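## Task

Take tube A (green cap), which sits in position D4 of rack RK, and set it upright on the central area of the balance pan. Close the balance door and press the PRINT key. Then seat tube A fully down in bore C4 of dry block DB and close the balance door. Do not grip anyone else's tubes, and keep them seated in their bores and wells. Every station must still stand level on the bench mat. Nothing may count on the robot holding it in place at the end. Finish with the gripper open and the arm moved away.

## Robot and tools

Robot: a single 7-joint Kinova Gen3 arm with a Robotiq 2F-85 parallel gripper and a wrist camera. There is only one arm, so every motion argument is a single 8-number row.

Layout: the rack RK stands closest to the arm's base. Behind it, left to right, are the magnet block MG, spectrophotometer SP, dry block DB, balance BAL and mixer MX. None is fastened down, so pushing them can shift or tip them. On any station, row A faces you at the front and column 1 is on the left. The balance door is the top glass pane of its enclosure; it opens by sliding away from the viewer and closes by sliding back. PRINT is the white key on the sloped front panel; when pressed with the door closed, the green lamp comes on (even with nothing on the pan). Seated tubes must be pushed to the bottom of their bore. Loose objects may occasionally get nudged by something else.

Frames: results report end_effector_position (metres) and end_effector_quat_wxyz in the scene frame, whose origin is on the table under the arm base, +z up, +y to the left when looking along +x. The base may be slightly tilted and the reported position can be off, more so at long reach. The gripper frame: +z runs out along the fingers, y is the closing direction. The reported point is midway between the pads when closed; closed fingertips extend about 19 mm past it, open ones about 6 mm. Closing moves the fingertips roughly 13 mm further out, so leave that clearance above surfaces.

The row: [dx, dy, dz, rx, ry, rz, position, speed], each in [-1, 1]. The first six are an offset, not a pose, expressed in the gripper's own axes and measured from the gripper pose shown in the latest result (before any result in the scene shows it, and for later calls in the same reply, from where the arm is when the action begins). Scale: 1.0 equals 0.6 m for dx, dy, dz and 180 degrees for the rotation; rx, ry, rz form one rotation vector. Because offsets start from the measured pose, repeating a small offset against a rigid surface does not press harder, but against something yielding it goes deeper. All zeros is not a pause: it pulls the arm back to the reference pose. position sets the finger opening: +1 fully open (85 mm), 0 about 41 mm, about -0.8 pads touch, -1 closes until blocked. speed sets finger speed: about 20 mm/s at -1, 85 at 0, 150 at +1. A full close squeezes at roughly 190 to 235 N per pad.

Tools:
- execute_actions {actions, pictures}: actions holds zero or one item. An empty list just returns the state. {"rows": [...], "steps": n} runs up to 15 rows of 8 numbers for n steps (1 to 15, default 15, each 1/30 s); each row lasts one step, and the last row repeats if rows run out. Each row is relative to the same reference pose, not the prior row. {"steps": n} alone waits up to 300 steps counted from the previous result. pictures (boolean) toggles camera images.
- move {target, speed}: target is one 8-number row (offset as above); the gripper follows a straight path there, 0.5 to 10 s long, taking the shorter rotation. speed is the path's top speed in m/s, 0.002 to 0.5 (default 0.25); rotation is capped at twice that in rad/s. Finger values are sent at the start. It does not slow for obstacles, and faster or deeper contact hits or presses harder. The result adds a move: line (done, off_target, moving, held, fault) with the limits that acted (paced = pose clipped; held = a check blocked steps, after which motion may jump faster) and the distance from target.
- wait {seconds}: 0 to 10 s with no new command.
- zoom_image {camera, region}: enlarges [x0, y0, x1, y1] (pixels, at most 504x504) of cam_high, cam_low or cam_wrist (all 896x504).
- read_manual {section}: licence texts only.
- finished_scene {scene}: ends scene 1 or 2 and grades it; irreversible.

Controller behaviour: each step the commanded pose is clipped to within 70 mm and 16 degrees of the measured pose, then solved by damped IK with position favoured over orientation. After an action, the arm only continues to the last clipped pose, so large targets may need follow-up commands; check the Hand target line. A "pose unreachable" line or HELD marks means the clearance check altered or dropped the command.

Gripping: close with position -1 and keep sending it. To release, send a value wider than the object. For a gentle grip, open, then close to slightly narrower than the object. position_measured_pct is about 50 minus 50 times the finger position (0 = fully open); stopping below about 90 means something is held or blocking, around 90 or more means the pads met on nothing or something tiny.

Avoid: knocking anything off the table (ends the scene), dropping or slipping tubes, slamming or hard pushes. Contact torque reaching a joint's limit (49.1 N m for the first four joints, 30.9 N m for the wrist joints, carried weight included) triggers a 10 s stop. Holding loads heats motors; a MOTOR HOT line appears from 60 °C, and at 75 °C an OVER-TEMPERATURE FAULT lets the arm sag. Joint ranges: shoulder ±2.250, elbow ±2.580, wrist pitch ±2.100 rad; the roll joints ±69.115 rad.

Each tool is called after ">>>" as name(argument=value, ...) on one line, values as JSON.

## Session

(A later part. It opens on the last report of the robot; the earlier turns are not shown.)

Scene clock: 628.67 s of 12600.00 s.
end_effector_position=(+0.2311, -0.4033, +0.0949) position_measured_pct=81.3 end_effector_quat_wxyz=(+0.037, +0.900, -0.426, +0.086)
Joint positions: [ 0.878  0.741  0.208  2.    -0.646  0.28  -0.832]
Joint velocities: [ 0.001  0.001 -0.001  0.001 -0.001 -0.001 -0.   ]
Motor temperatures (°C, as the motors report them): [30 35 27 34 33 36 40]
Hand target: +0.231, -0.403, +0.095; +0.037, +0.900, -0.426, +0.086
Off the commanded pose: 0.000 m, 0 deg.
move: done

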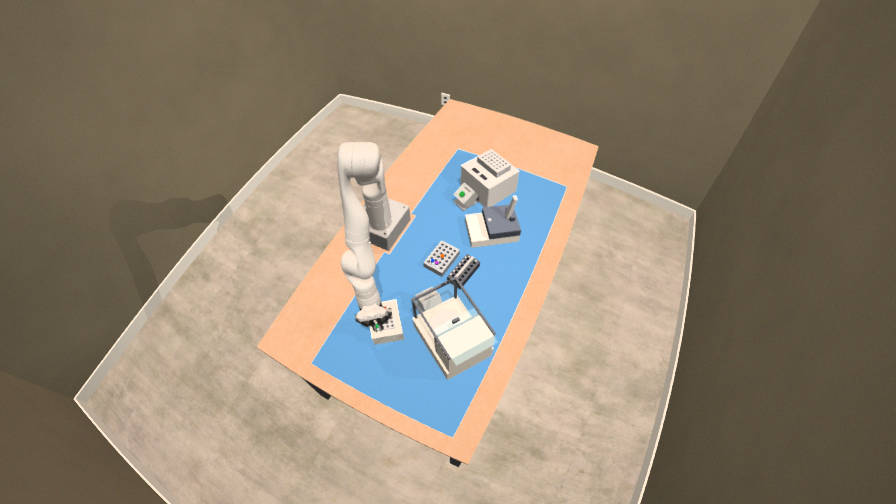

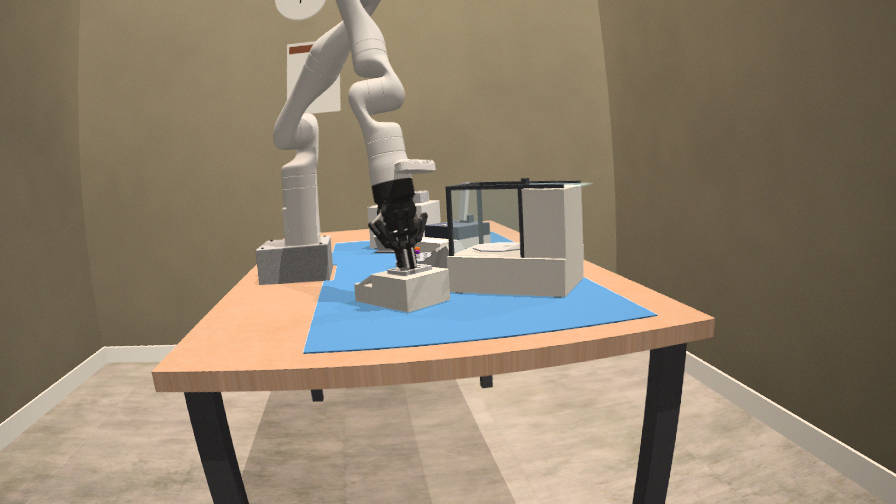

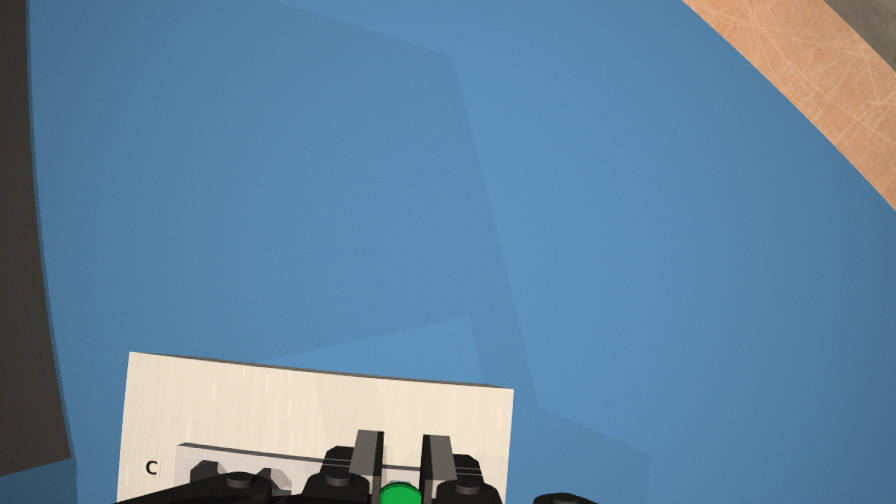

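>>> move(target=[0,0,0,0,0,0,-0.4,0])

>>> move(target=[0.0109,0,-0.0573,0,0,0,-0.4,0], speed=0.05)

>>> move(target=[0,0,0,0,-0.0595,0,-0.9,0], speed=0.1)

Scene clock: 635.23 s of 12600.00 s.
end_effector_position=(+0.2311, -0.4033, +0.0949) position_measured_pct=69.8 end_effector_quat_wxyz=(+0.037, +0.900, -0.426, +0.086)
Joint positions: [ 0.878  0.741  0.208  2.    -0.646  0.28  -0.832]
Joint velocities: [-0.    -0.     0.001  0.     0.001 -0.001  0.   ]
Motor temperatures (°C, as the motors report them): [30 35 27 34 33 36 40]
Hand target: +0.231, -0.403, +0.095; +0.037, +0.900, -0.426, +0.086
Off the commanded pose: 0.000 m, 0 deg.
move: done

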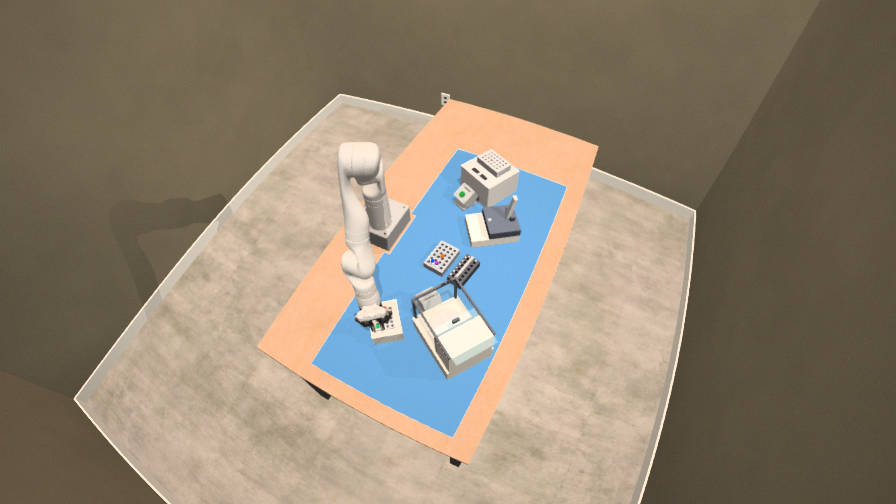

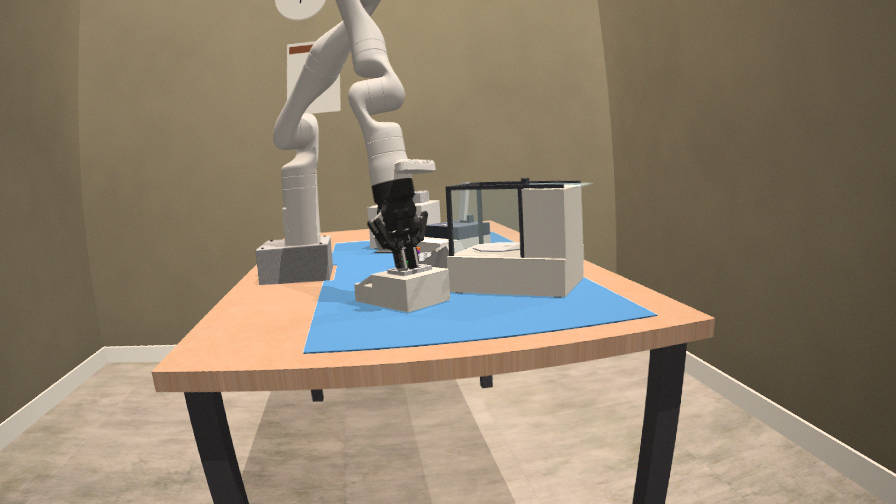

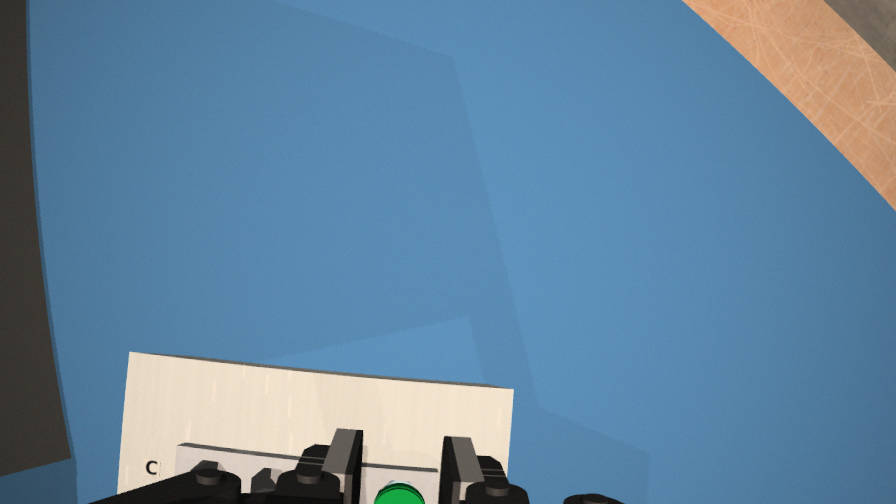

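Scene clock: 636.27 s of 12600.00 s.
end_effector_position=(+0.2308, -0.4034, +0.1296) position_measured_pct=69.8 end_effector_quat_wxyz=(+0.037, +0.900, -0.427, +0.086)
Joint positions: [ 0.818  0.669  0.294  1.989 -0.601  0.38  -0.881]
Joint velocities: [-0.006 -0.004  0.004 -0.001  0.004  0.005 -0.003]
Motor temperatures (°C, as the motors report them): [30 35 27 34 33 36 40]
Hand target: +0.231, -0.403, +0.130; +0.037, +0.900, -0.426, +0.086
Off the commanded pose: 0.000 m, 0 deg.
move: done

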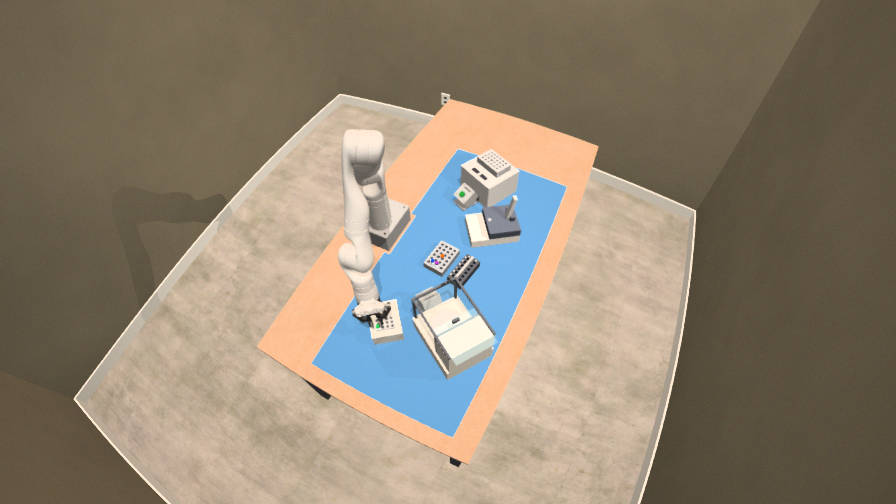

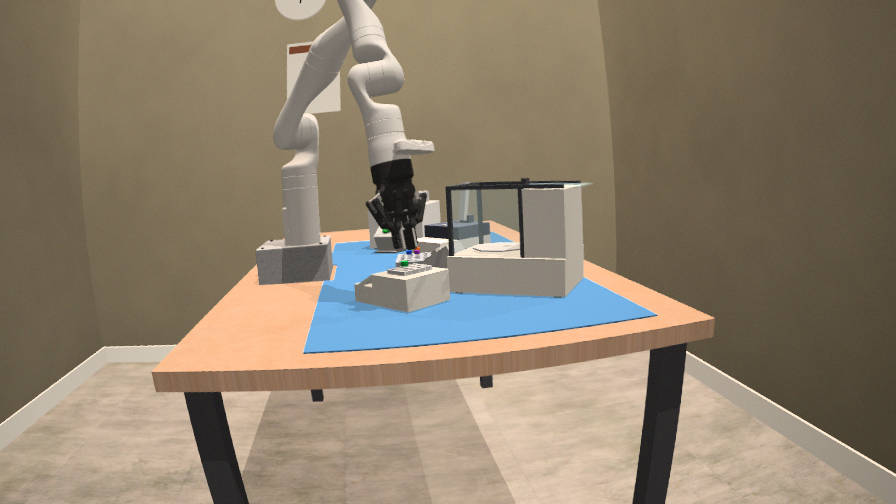

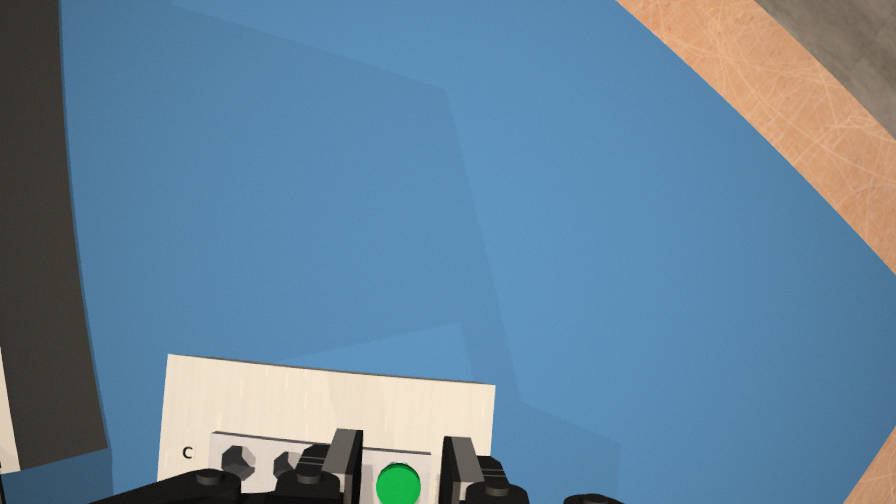

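Scene clock: 637.53 s of 12600.00 s.
end_effector_position=(+0.2307, -0.4035, +0.1300) position_measured_pct=90.9 end_effector_quat_wxyz=(-0.002, +0.903, -0.429, +0.002)
Joint positions: [ 0.722  0.761  0.443  1.793 -0.484  0.699 -1.028]
Joint velocities: [-0.004  0.008  0.002 -0.009  0.005  0.012 -0.006]
Motor temperatures (°C, as the motors report them): [30 35 27 34 33 36 40]
Hand target: +0.231, -0.403, +0.130; -0.002, +0.904, -0.428, +0.001
Off the commanded pose: 0.000 m, 0 deg.
move: done

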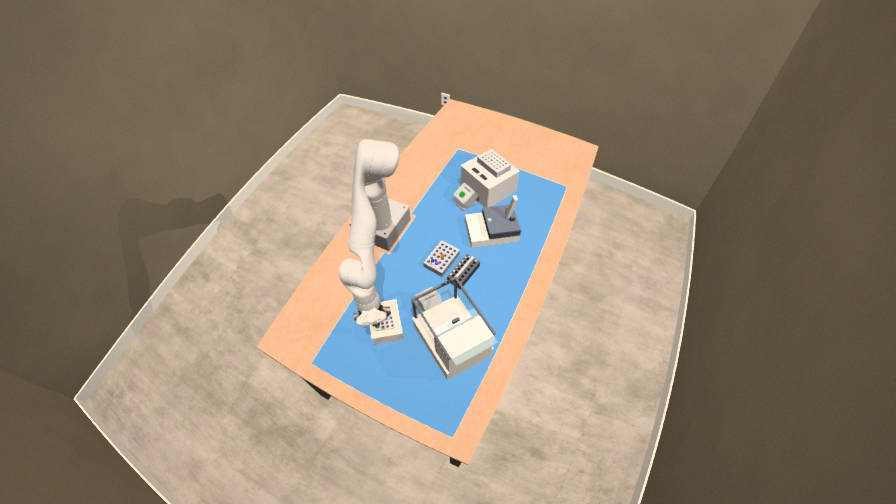

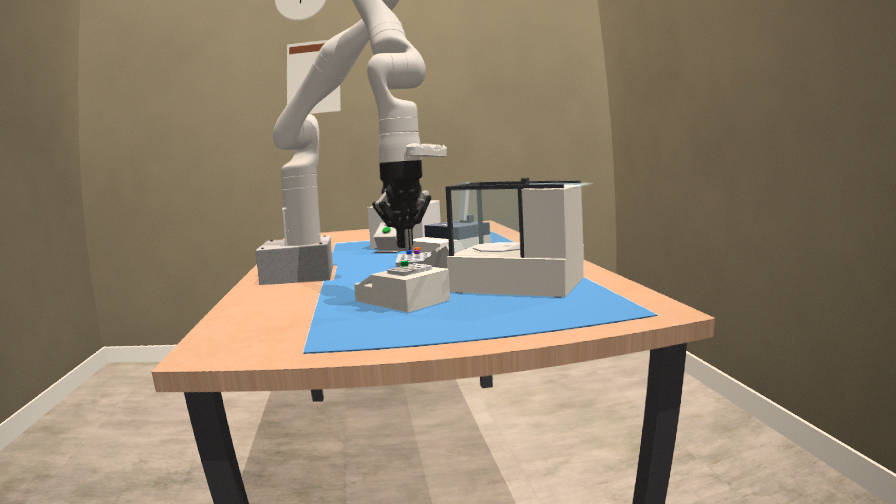

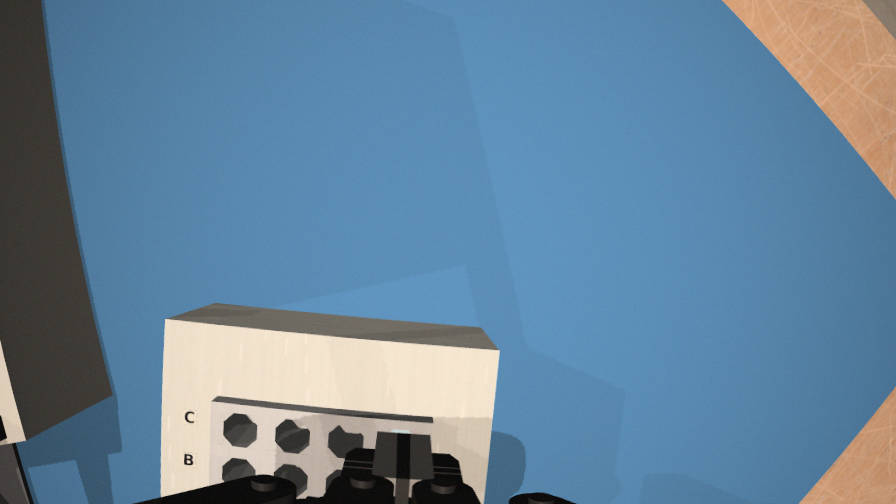

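Press cap: down to ~0.112, then slowly to 0.104.

>>> move(target=[0,0,0.028,0,0,0,-0.9,0], speed=0.03)

>>> move(target=[0,0,0.017,0,0,0,-0.9,0], speed=0.005)

Scene clock: 641.73 s of 12600.00 s.
end_effector_position=(+0.2309, -0.4035, +0.1134) position_measured_pct=90.9 end_effector_quat_wxyz=(-0.002, +0.904, -0.429, +0.002)
Joint positions: [ 0.735  0.791  0.422  1.8   -0.502  0.66  -1.014]
Joint velocities: [ 0.002  0.003 -0.001  0.     0.    -0.001  0.001]
Motor temperatures (°C, as the motors report them): [30 35 27 34 33 36 40]
Hand target: +0.231, -0.404, +0.113; -0.002, +0.903, -0.429, +0.002
Off the commanded pose: 0.000 m, 0 deg.
move: done

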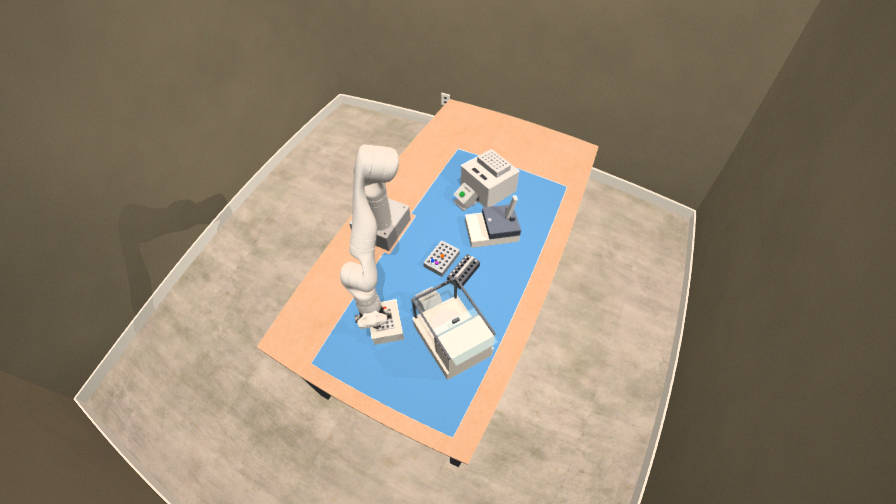

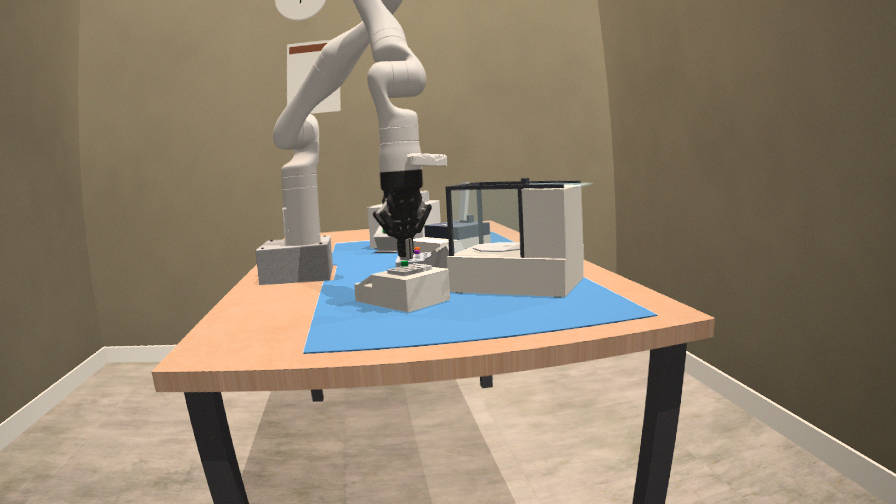

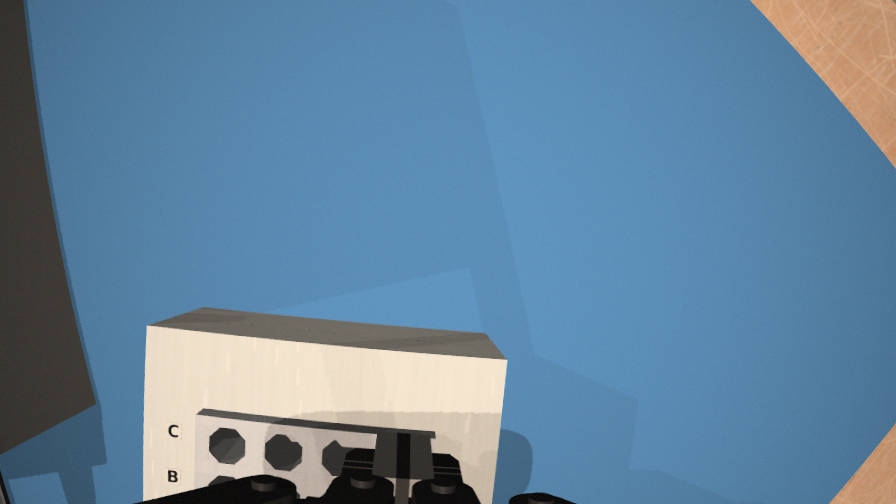

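Scene clock: 644.00 s of 12600.00 s.
end_effector_position=(+0.2320, -0.4052, +0.1088) position_measured_pct=90.9 end_effector_quat_wxyz=(-0.001, +0.903, -0.429, +0.006)
Joint positions: [ 0.743  0.798  0.412  1.803 -0.512  0.641 -1.004]
Joint velocities: [ 0.001 -0.    -0.001  0.002 -0.001 -0.001  0.001]
Motor temperatures (°C, as the motors report them): [30 35 27 34 33 36 40]
Hand target: +0.231, -0.404, +0.103; -0.002, +0.904, -0.429, +0.002
Off the commanded pose: 0.006 m, 0 deg.
move: off_target

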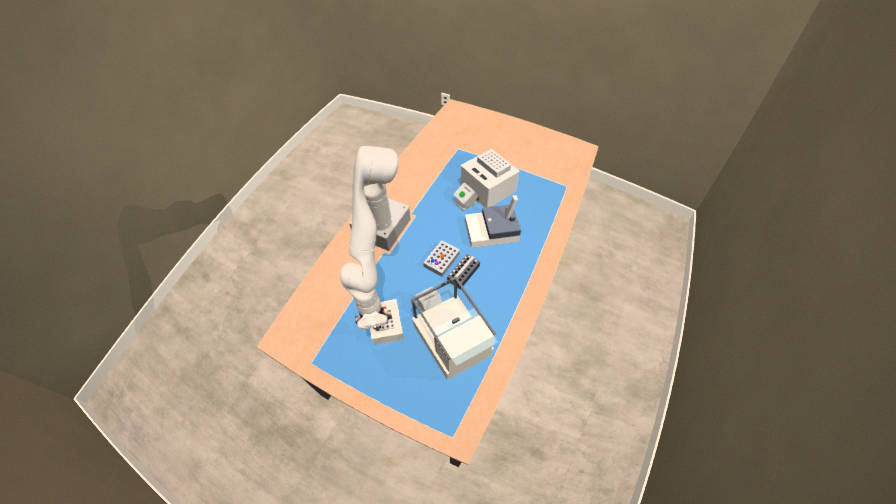

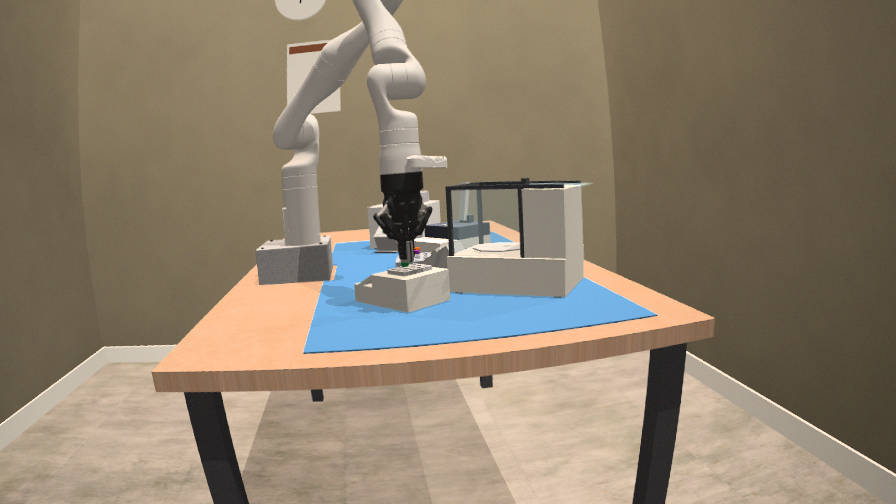

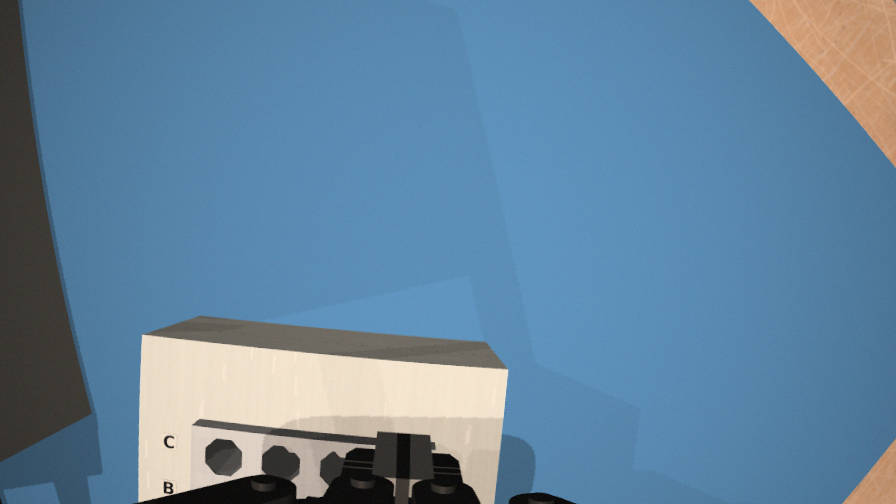

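>>> move(target=[0,0,-0.285,0,-0.003,0,-0.9,0], speed=0.2)

>>> move(target=[0.1607,-0.4249,0,0,0,-0.093,-0.15,0], speed=0.25)

Scene clock: 654.23 s of 12600.00 s.
end_effector_position=(+0.2299, -0.4043, +0.2794) position_measured_pct=90.9 end_effector_quat_wxyz=(-0.004, +0.903, -0.429, +0.002)
Joint positions: [ 0.64   0.53   0.569  1.631 -0.321  1.078 -1.163]
Joint velocities: [-0.002 -0.003  0.001 -0.004 -0.     0.003 -0.001]
Motor temperatures (°C, as the motors report them): [30 35 27 34 33 36 40]
Hand target: +0.230, -0.404, +0.280; -0.004, +0.903, -0.429, +0.002
Off the commanded pose: 0.001 m, 0 deg.
move: done

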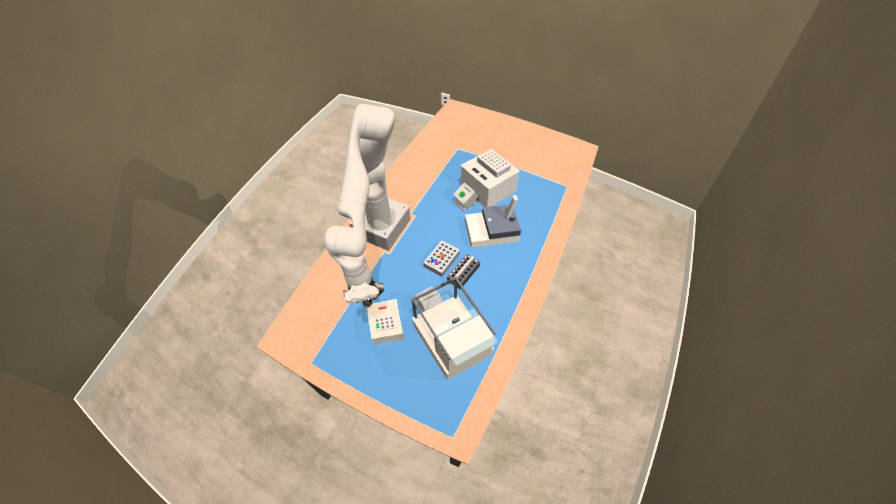

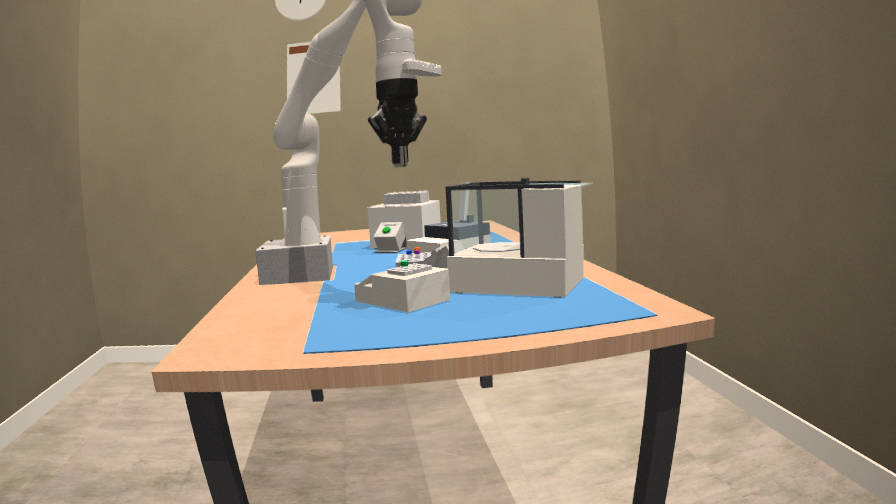

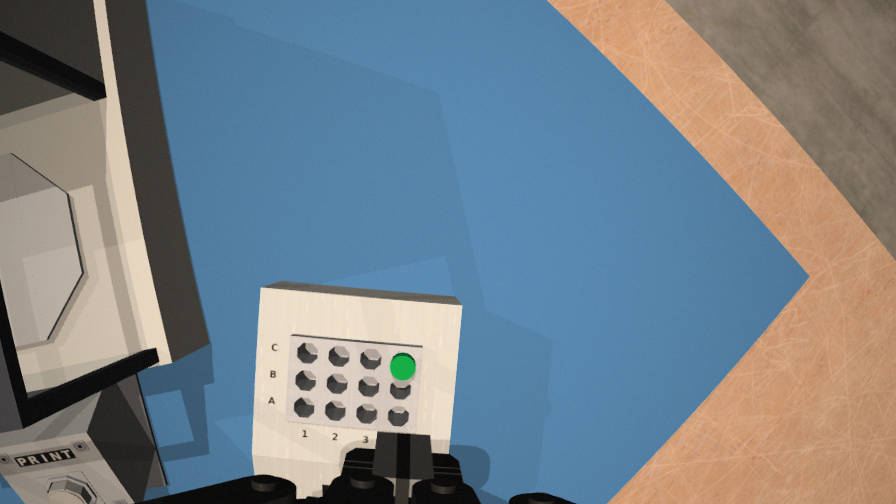

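Scene clock: 655.87 s of 12600.00 s.
end_effector_position=(+0.4875, -0.3172, +0.2817) position_measured_pct=57.5 end_effector_quat_wxyz=(-0.003, +0.956, -0.293, +0.002)
Joint positions: [ 0.33   0.768  0.448  1.153 -0.324  1.288 -1.416]
Joint velocities: [ 0.001  0.009 -0.002 -0.005 -0.     0.004 -0.002]
Motor temperatures (°C, as the motors report them): [30 35 27 34 33 36 40]
Hand target: +0.488, -0.317, +0.281; -0.003, +0.956, -0.293, +0.002
Off the commanded pose: 0.001 m, 0 deg.
move: done

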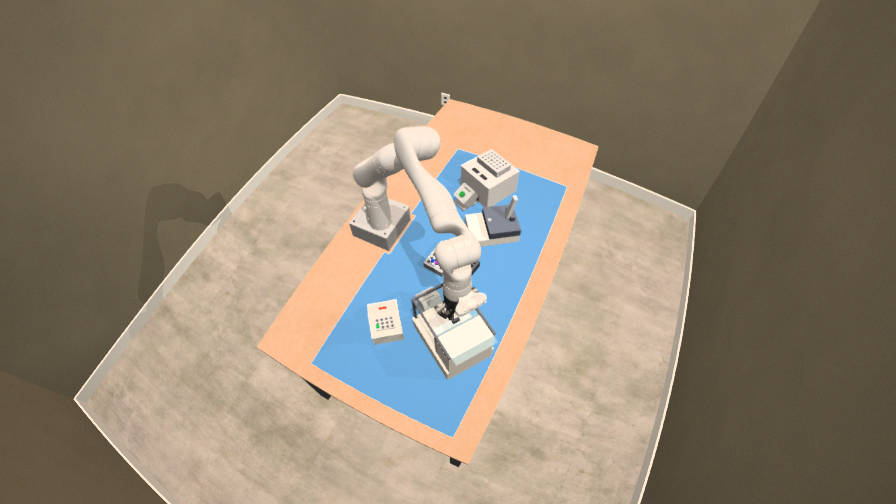

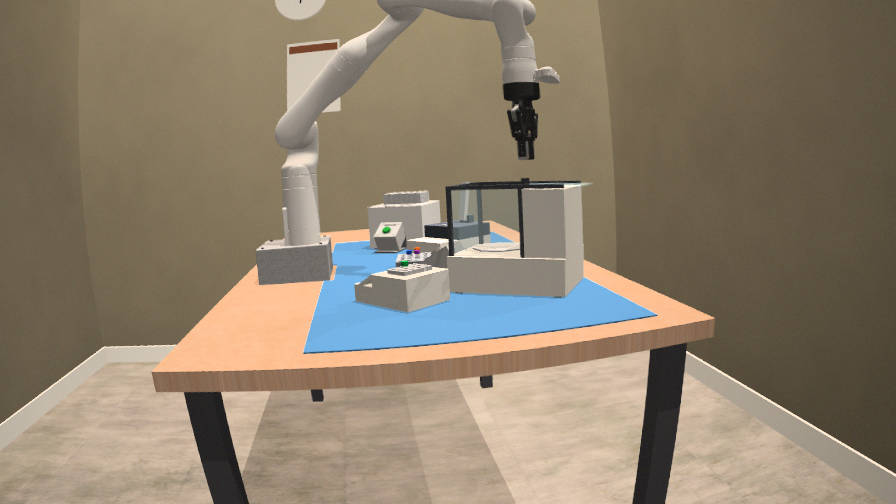

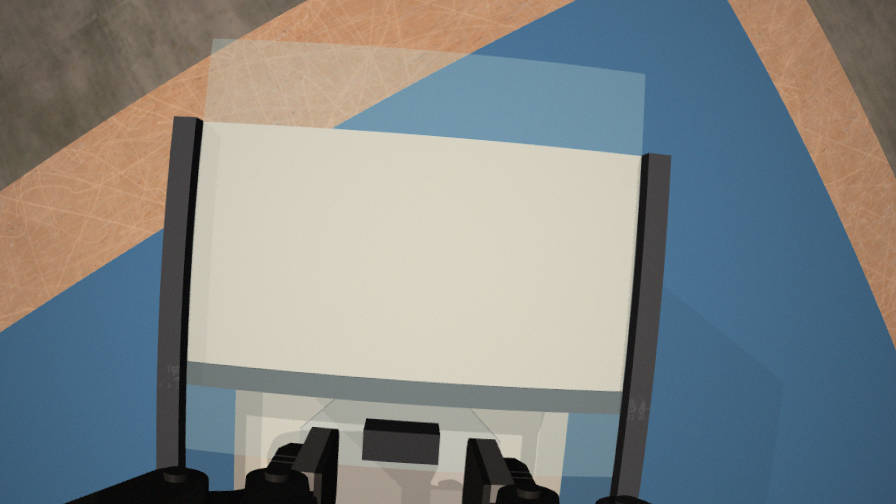

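>>> move(target=[0.005,0,0.0712,0,0,0,-0.15,0], speed=0.1)

>>> move(target=[0,0,0,0,0,0,-0.5,0])

>>> move(target=[-0.185,0,0,0,0,0,-0.5,0], speed=0.05)

>>> move(target=[-0.022,0,0,0,0,0,-0.5,0], speed=0.008)

Scene clock: 665.20 s of 12600.00 s.
end_effector_position=(+0.4903, -0.3187, +0.2391) position_measured_pct=57.5 end_effector_quat_wxyz=(-0.003, +0.956, -0.293, +0.002)
Joint positions: [ 0.332  0.814  0.433  1.207 -0.341  1.191 -1.401]
Joint velocities: [ 0.     0.002  0.     0.001 -0.    -0.004  0.   ]
Motor temperatures (°C, as the motors report them): [30 35 27 34 33 36 40]
Hand target: +0.490, -0.319, +0.239; -0.003, +0.956, -0.293, +0.002
Off the commanded pose: 0.000 m, 0 deg.
move: done

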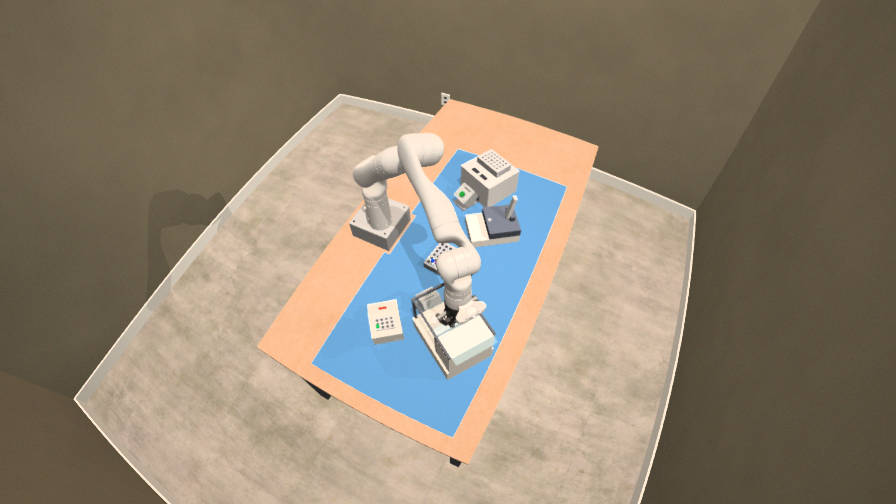

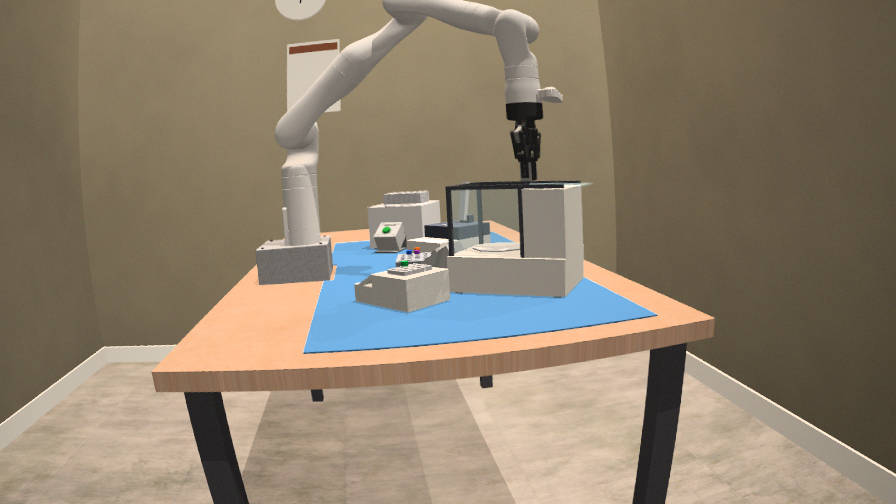

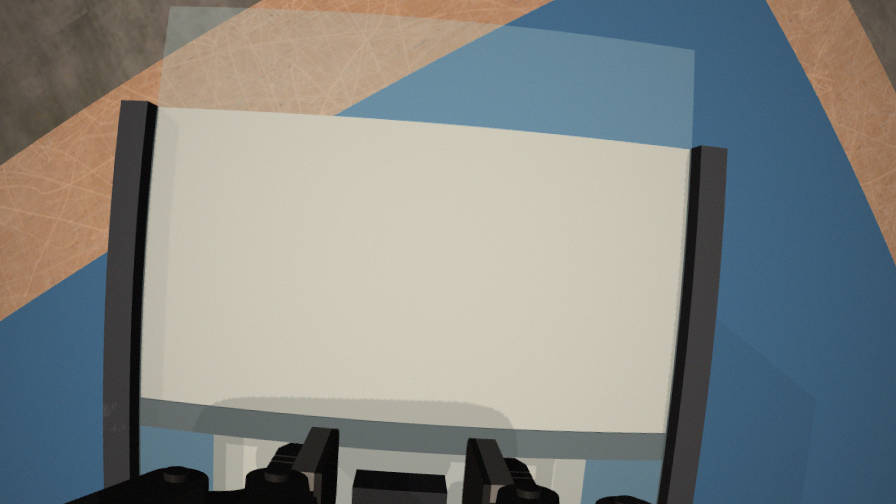

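Scene clock: 665.70 s of 12600.00 s.
end_effector_position=(+0.4903, -0.3187, +0.2395) position_measured_pct=70.6 end_effector_quat_wxyz=(-0.003, +0.956, -0.293, +0.002)
Joint positions: [ 0.332  0.814  0.433  1.207 -0.341  1.191 -1.401]
Joint velocities: [-0.    -0.    -0.    -0.    -0.     0.001  0.001]
Motor temperatures (°C, as the motors report them): [30 35 27 34 33 36 40]
Hand target: +0.490, -0.319, +0.239; -0.003, +0.956, -0.293, +0.002
Off the commanded pose: 0.000 m, 0 deg.
move: done

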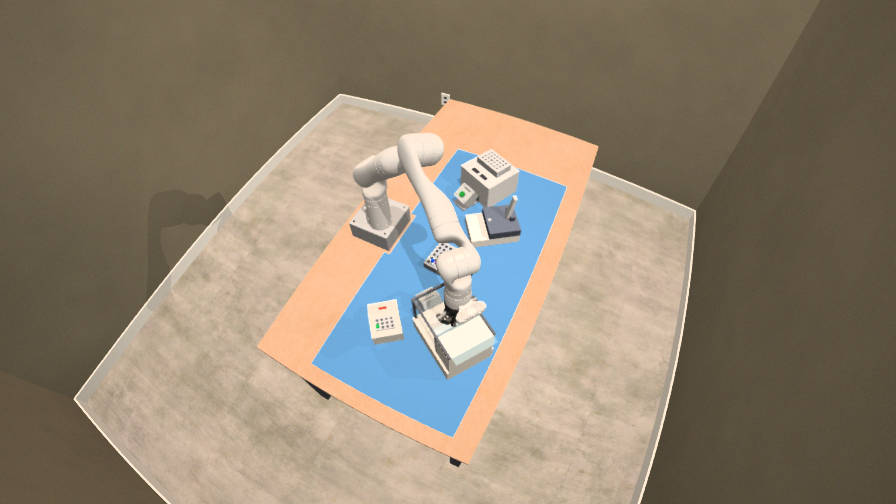

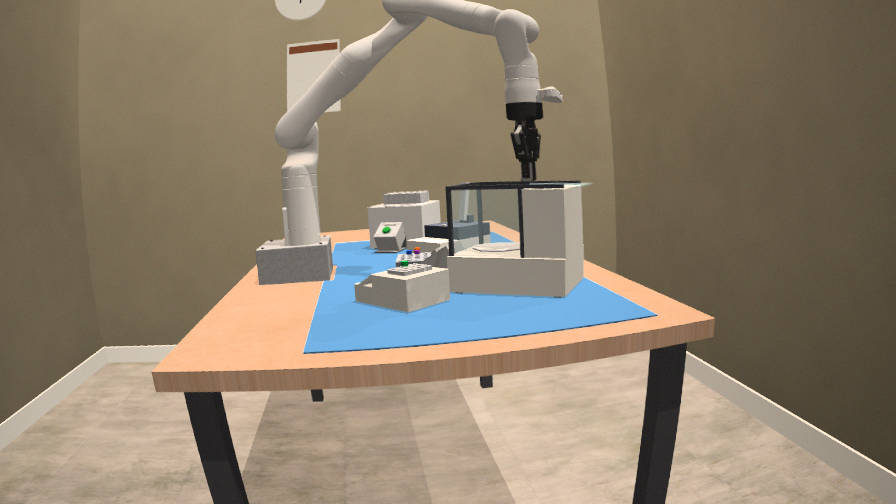

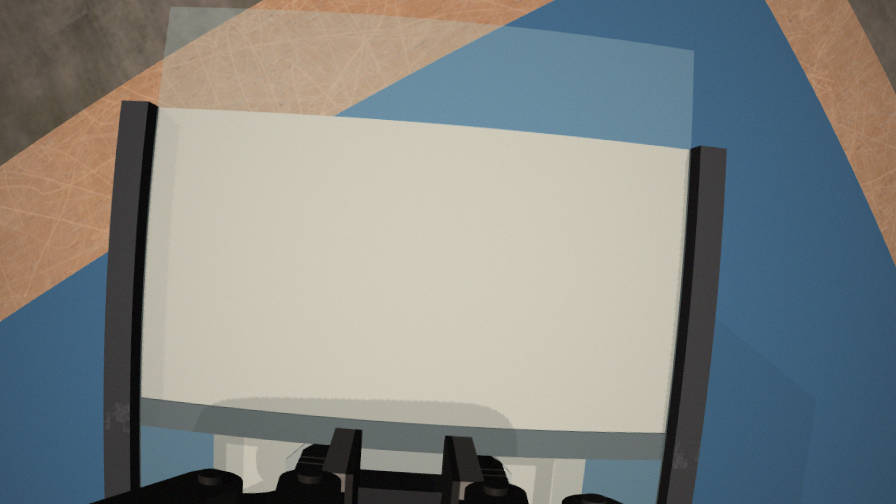

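Scene clock: 668.27 s of 12600.00 s.
end_effector_position=(+0.3984, -0.2575, +0.2390) position_measured_pct=70.6 end_effector_quat_wxyz=(-0.003, +0.956, -0.293, +0.003)
Joint positions: [ 0.239  0.583  0.452  1.66  -0.304  0.967 -1.372]
Joint velocities: [-0.002 -0.004  0.001  0.008 -0.    -0.001 -0.002]
Motor temperatures (°C, as the motors report them): [30 35 27 34 33 36 40]
Hand target: +0.398, -0.257, +0.239; -0.003, +0.956, -0.293, +0.002
Off the commanded pose: 0.001 m, 0 deg.
move: done

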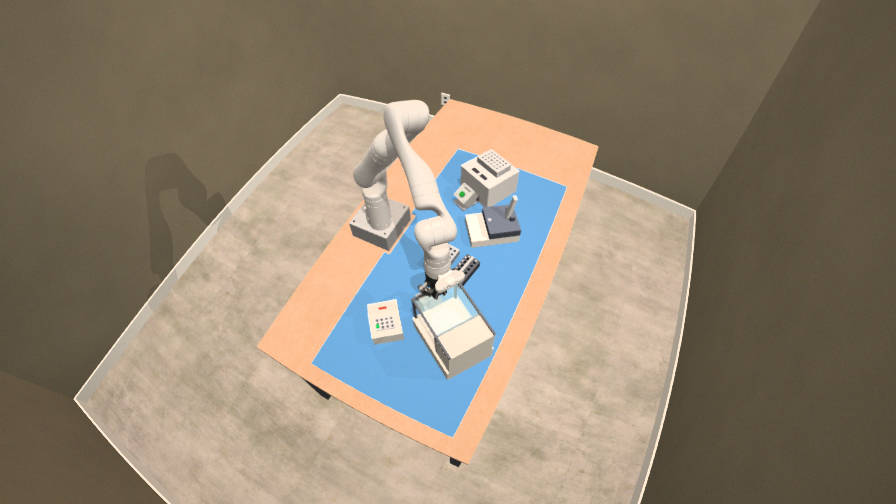

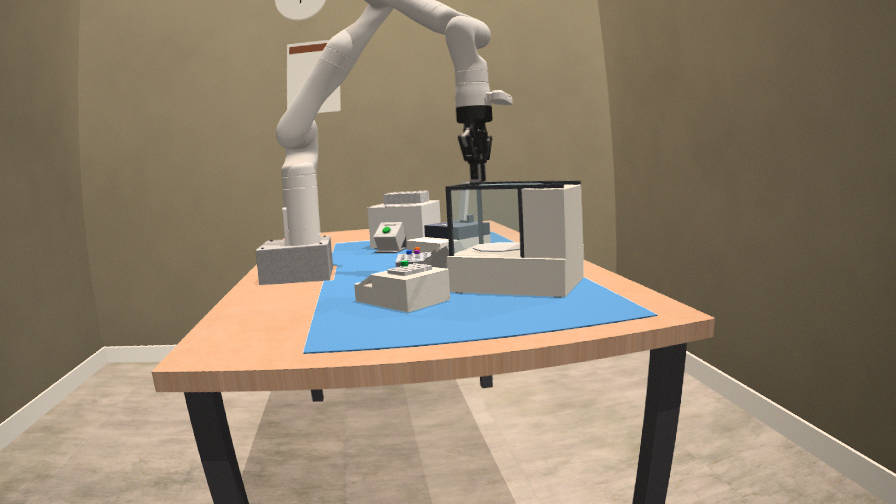

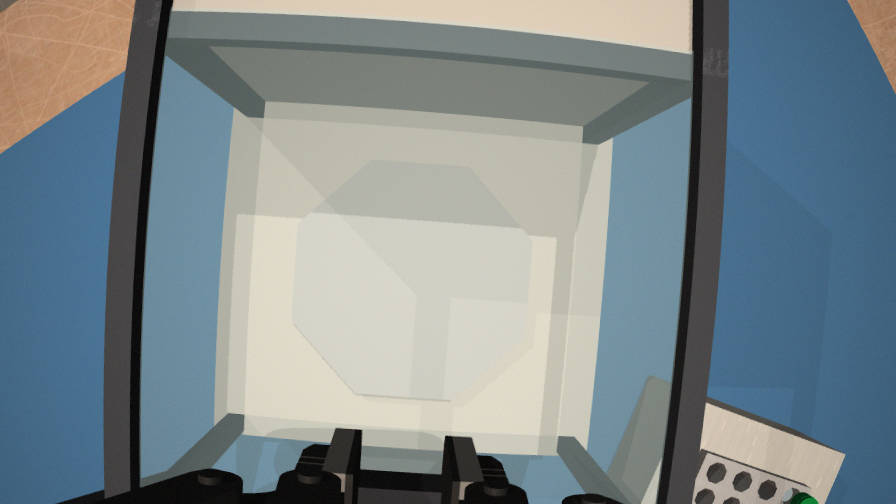

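Scene clock: 670.13 s of 12600.00 s.
end_effector_position=(+0.3911, -0.2526, +0.2392) position_measured_pct=70.6 end_effector_quat_wxyz=(-0.001, +0.956, -0.293, +0.007)
Joint positions: [ 0.229  0.559  0.455  1.703 -0.299  0.937 -1.372]
Joint velocities: [-0.001 -0.001  0.002  0.001 -0.    -0.004  0.001]
Motor temperatures (°C, as the motors report them): [30 35 27 34 33 36 40]
Hand target: +0.387, -0.250, +0.239; -0.003, +0.956, -0.293, +0.003
Off the commanded pose: 0.004 m, 1 deg.
move: off_target

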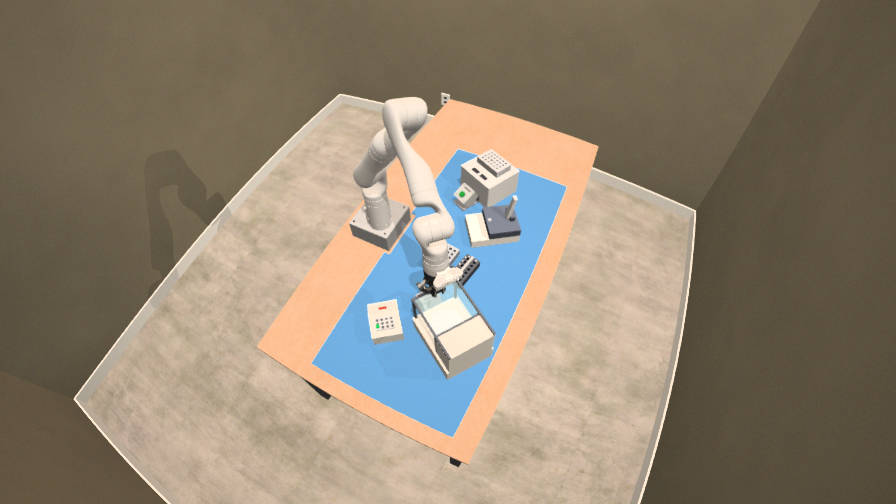

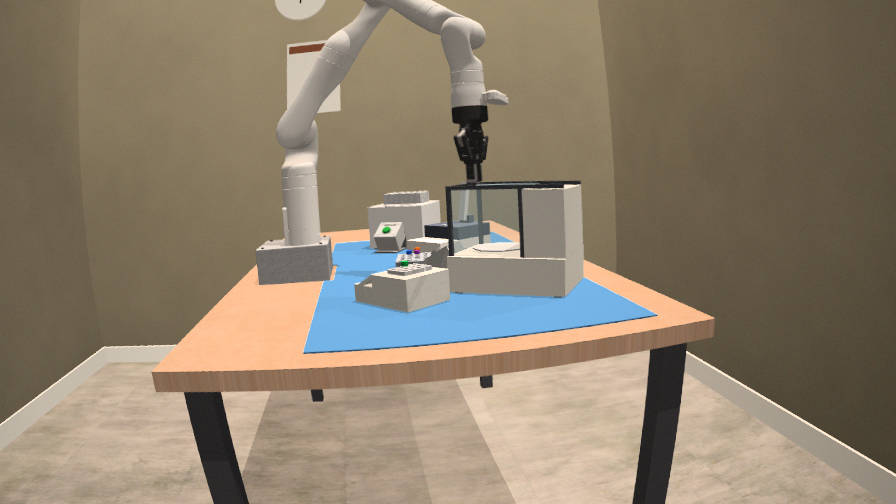

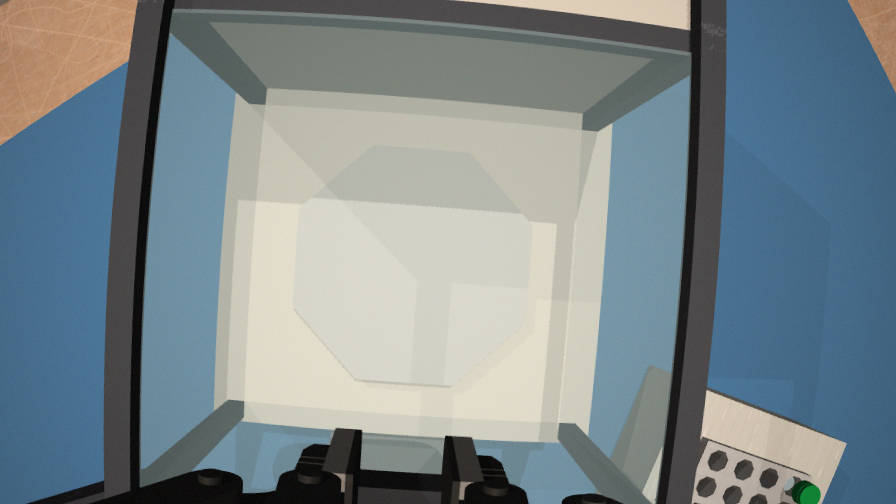

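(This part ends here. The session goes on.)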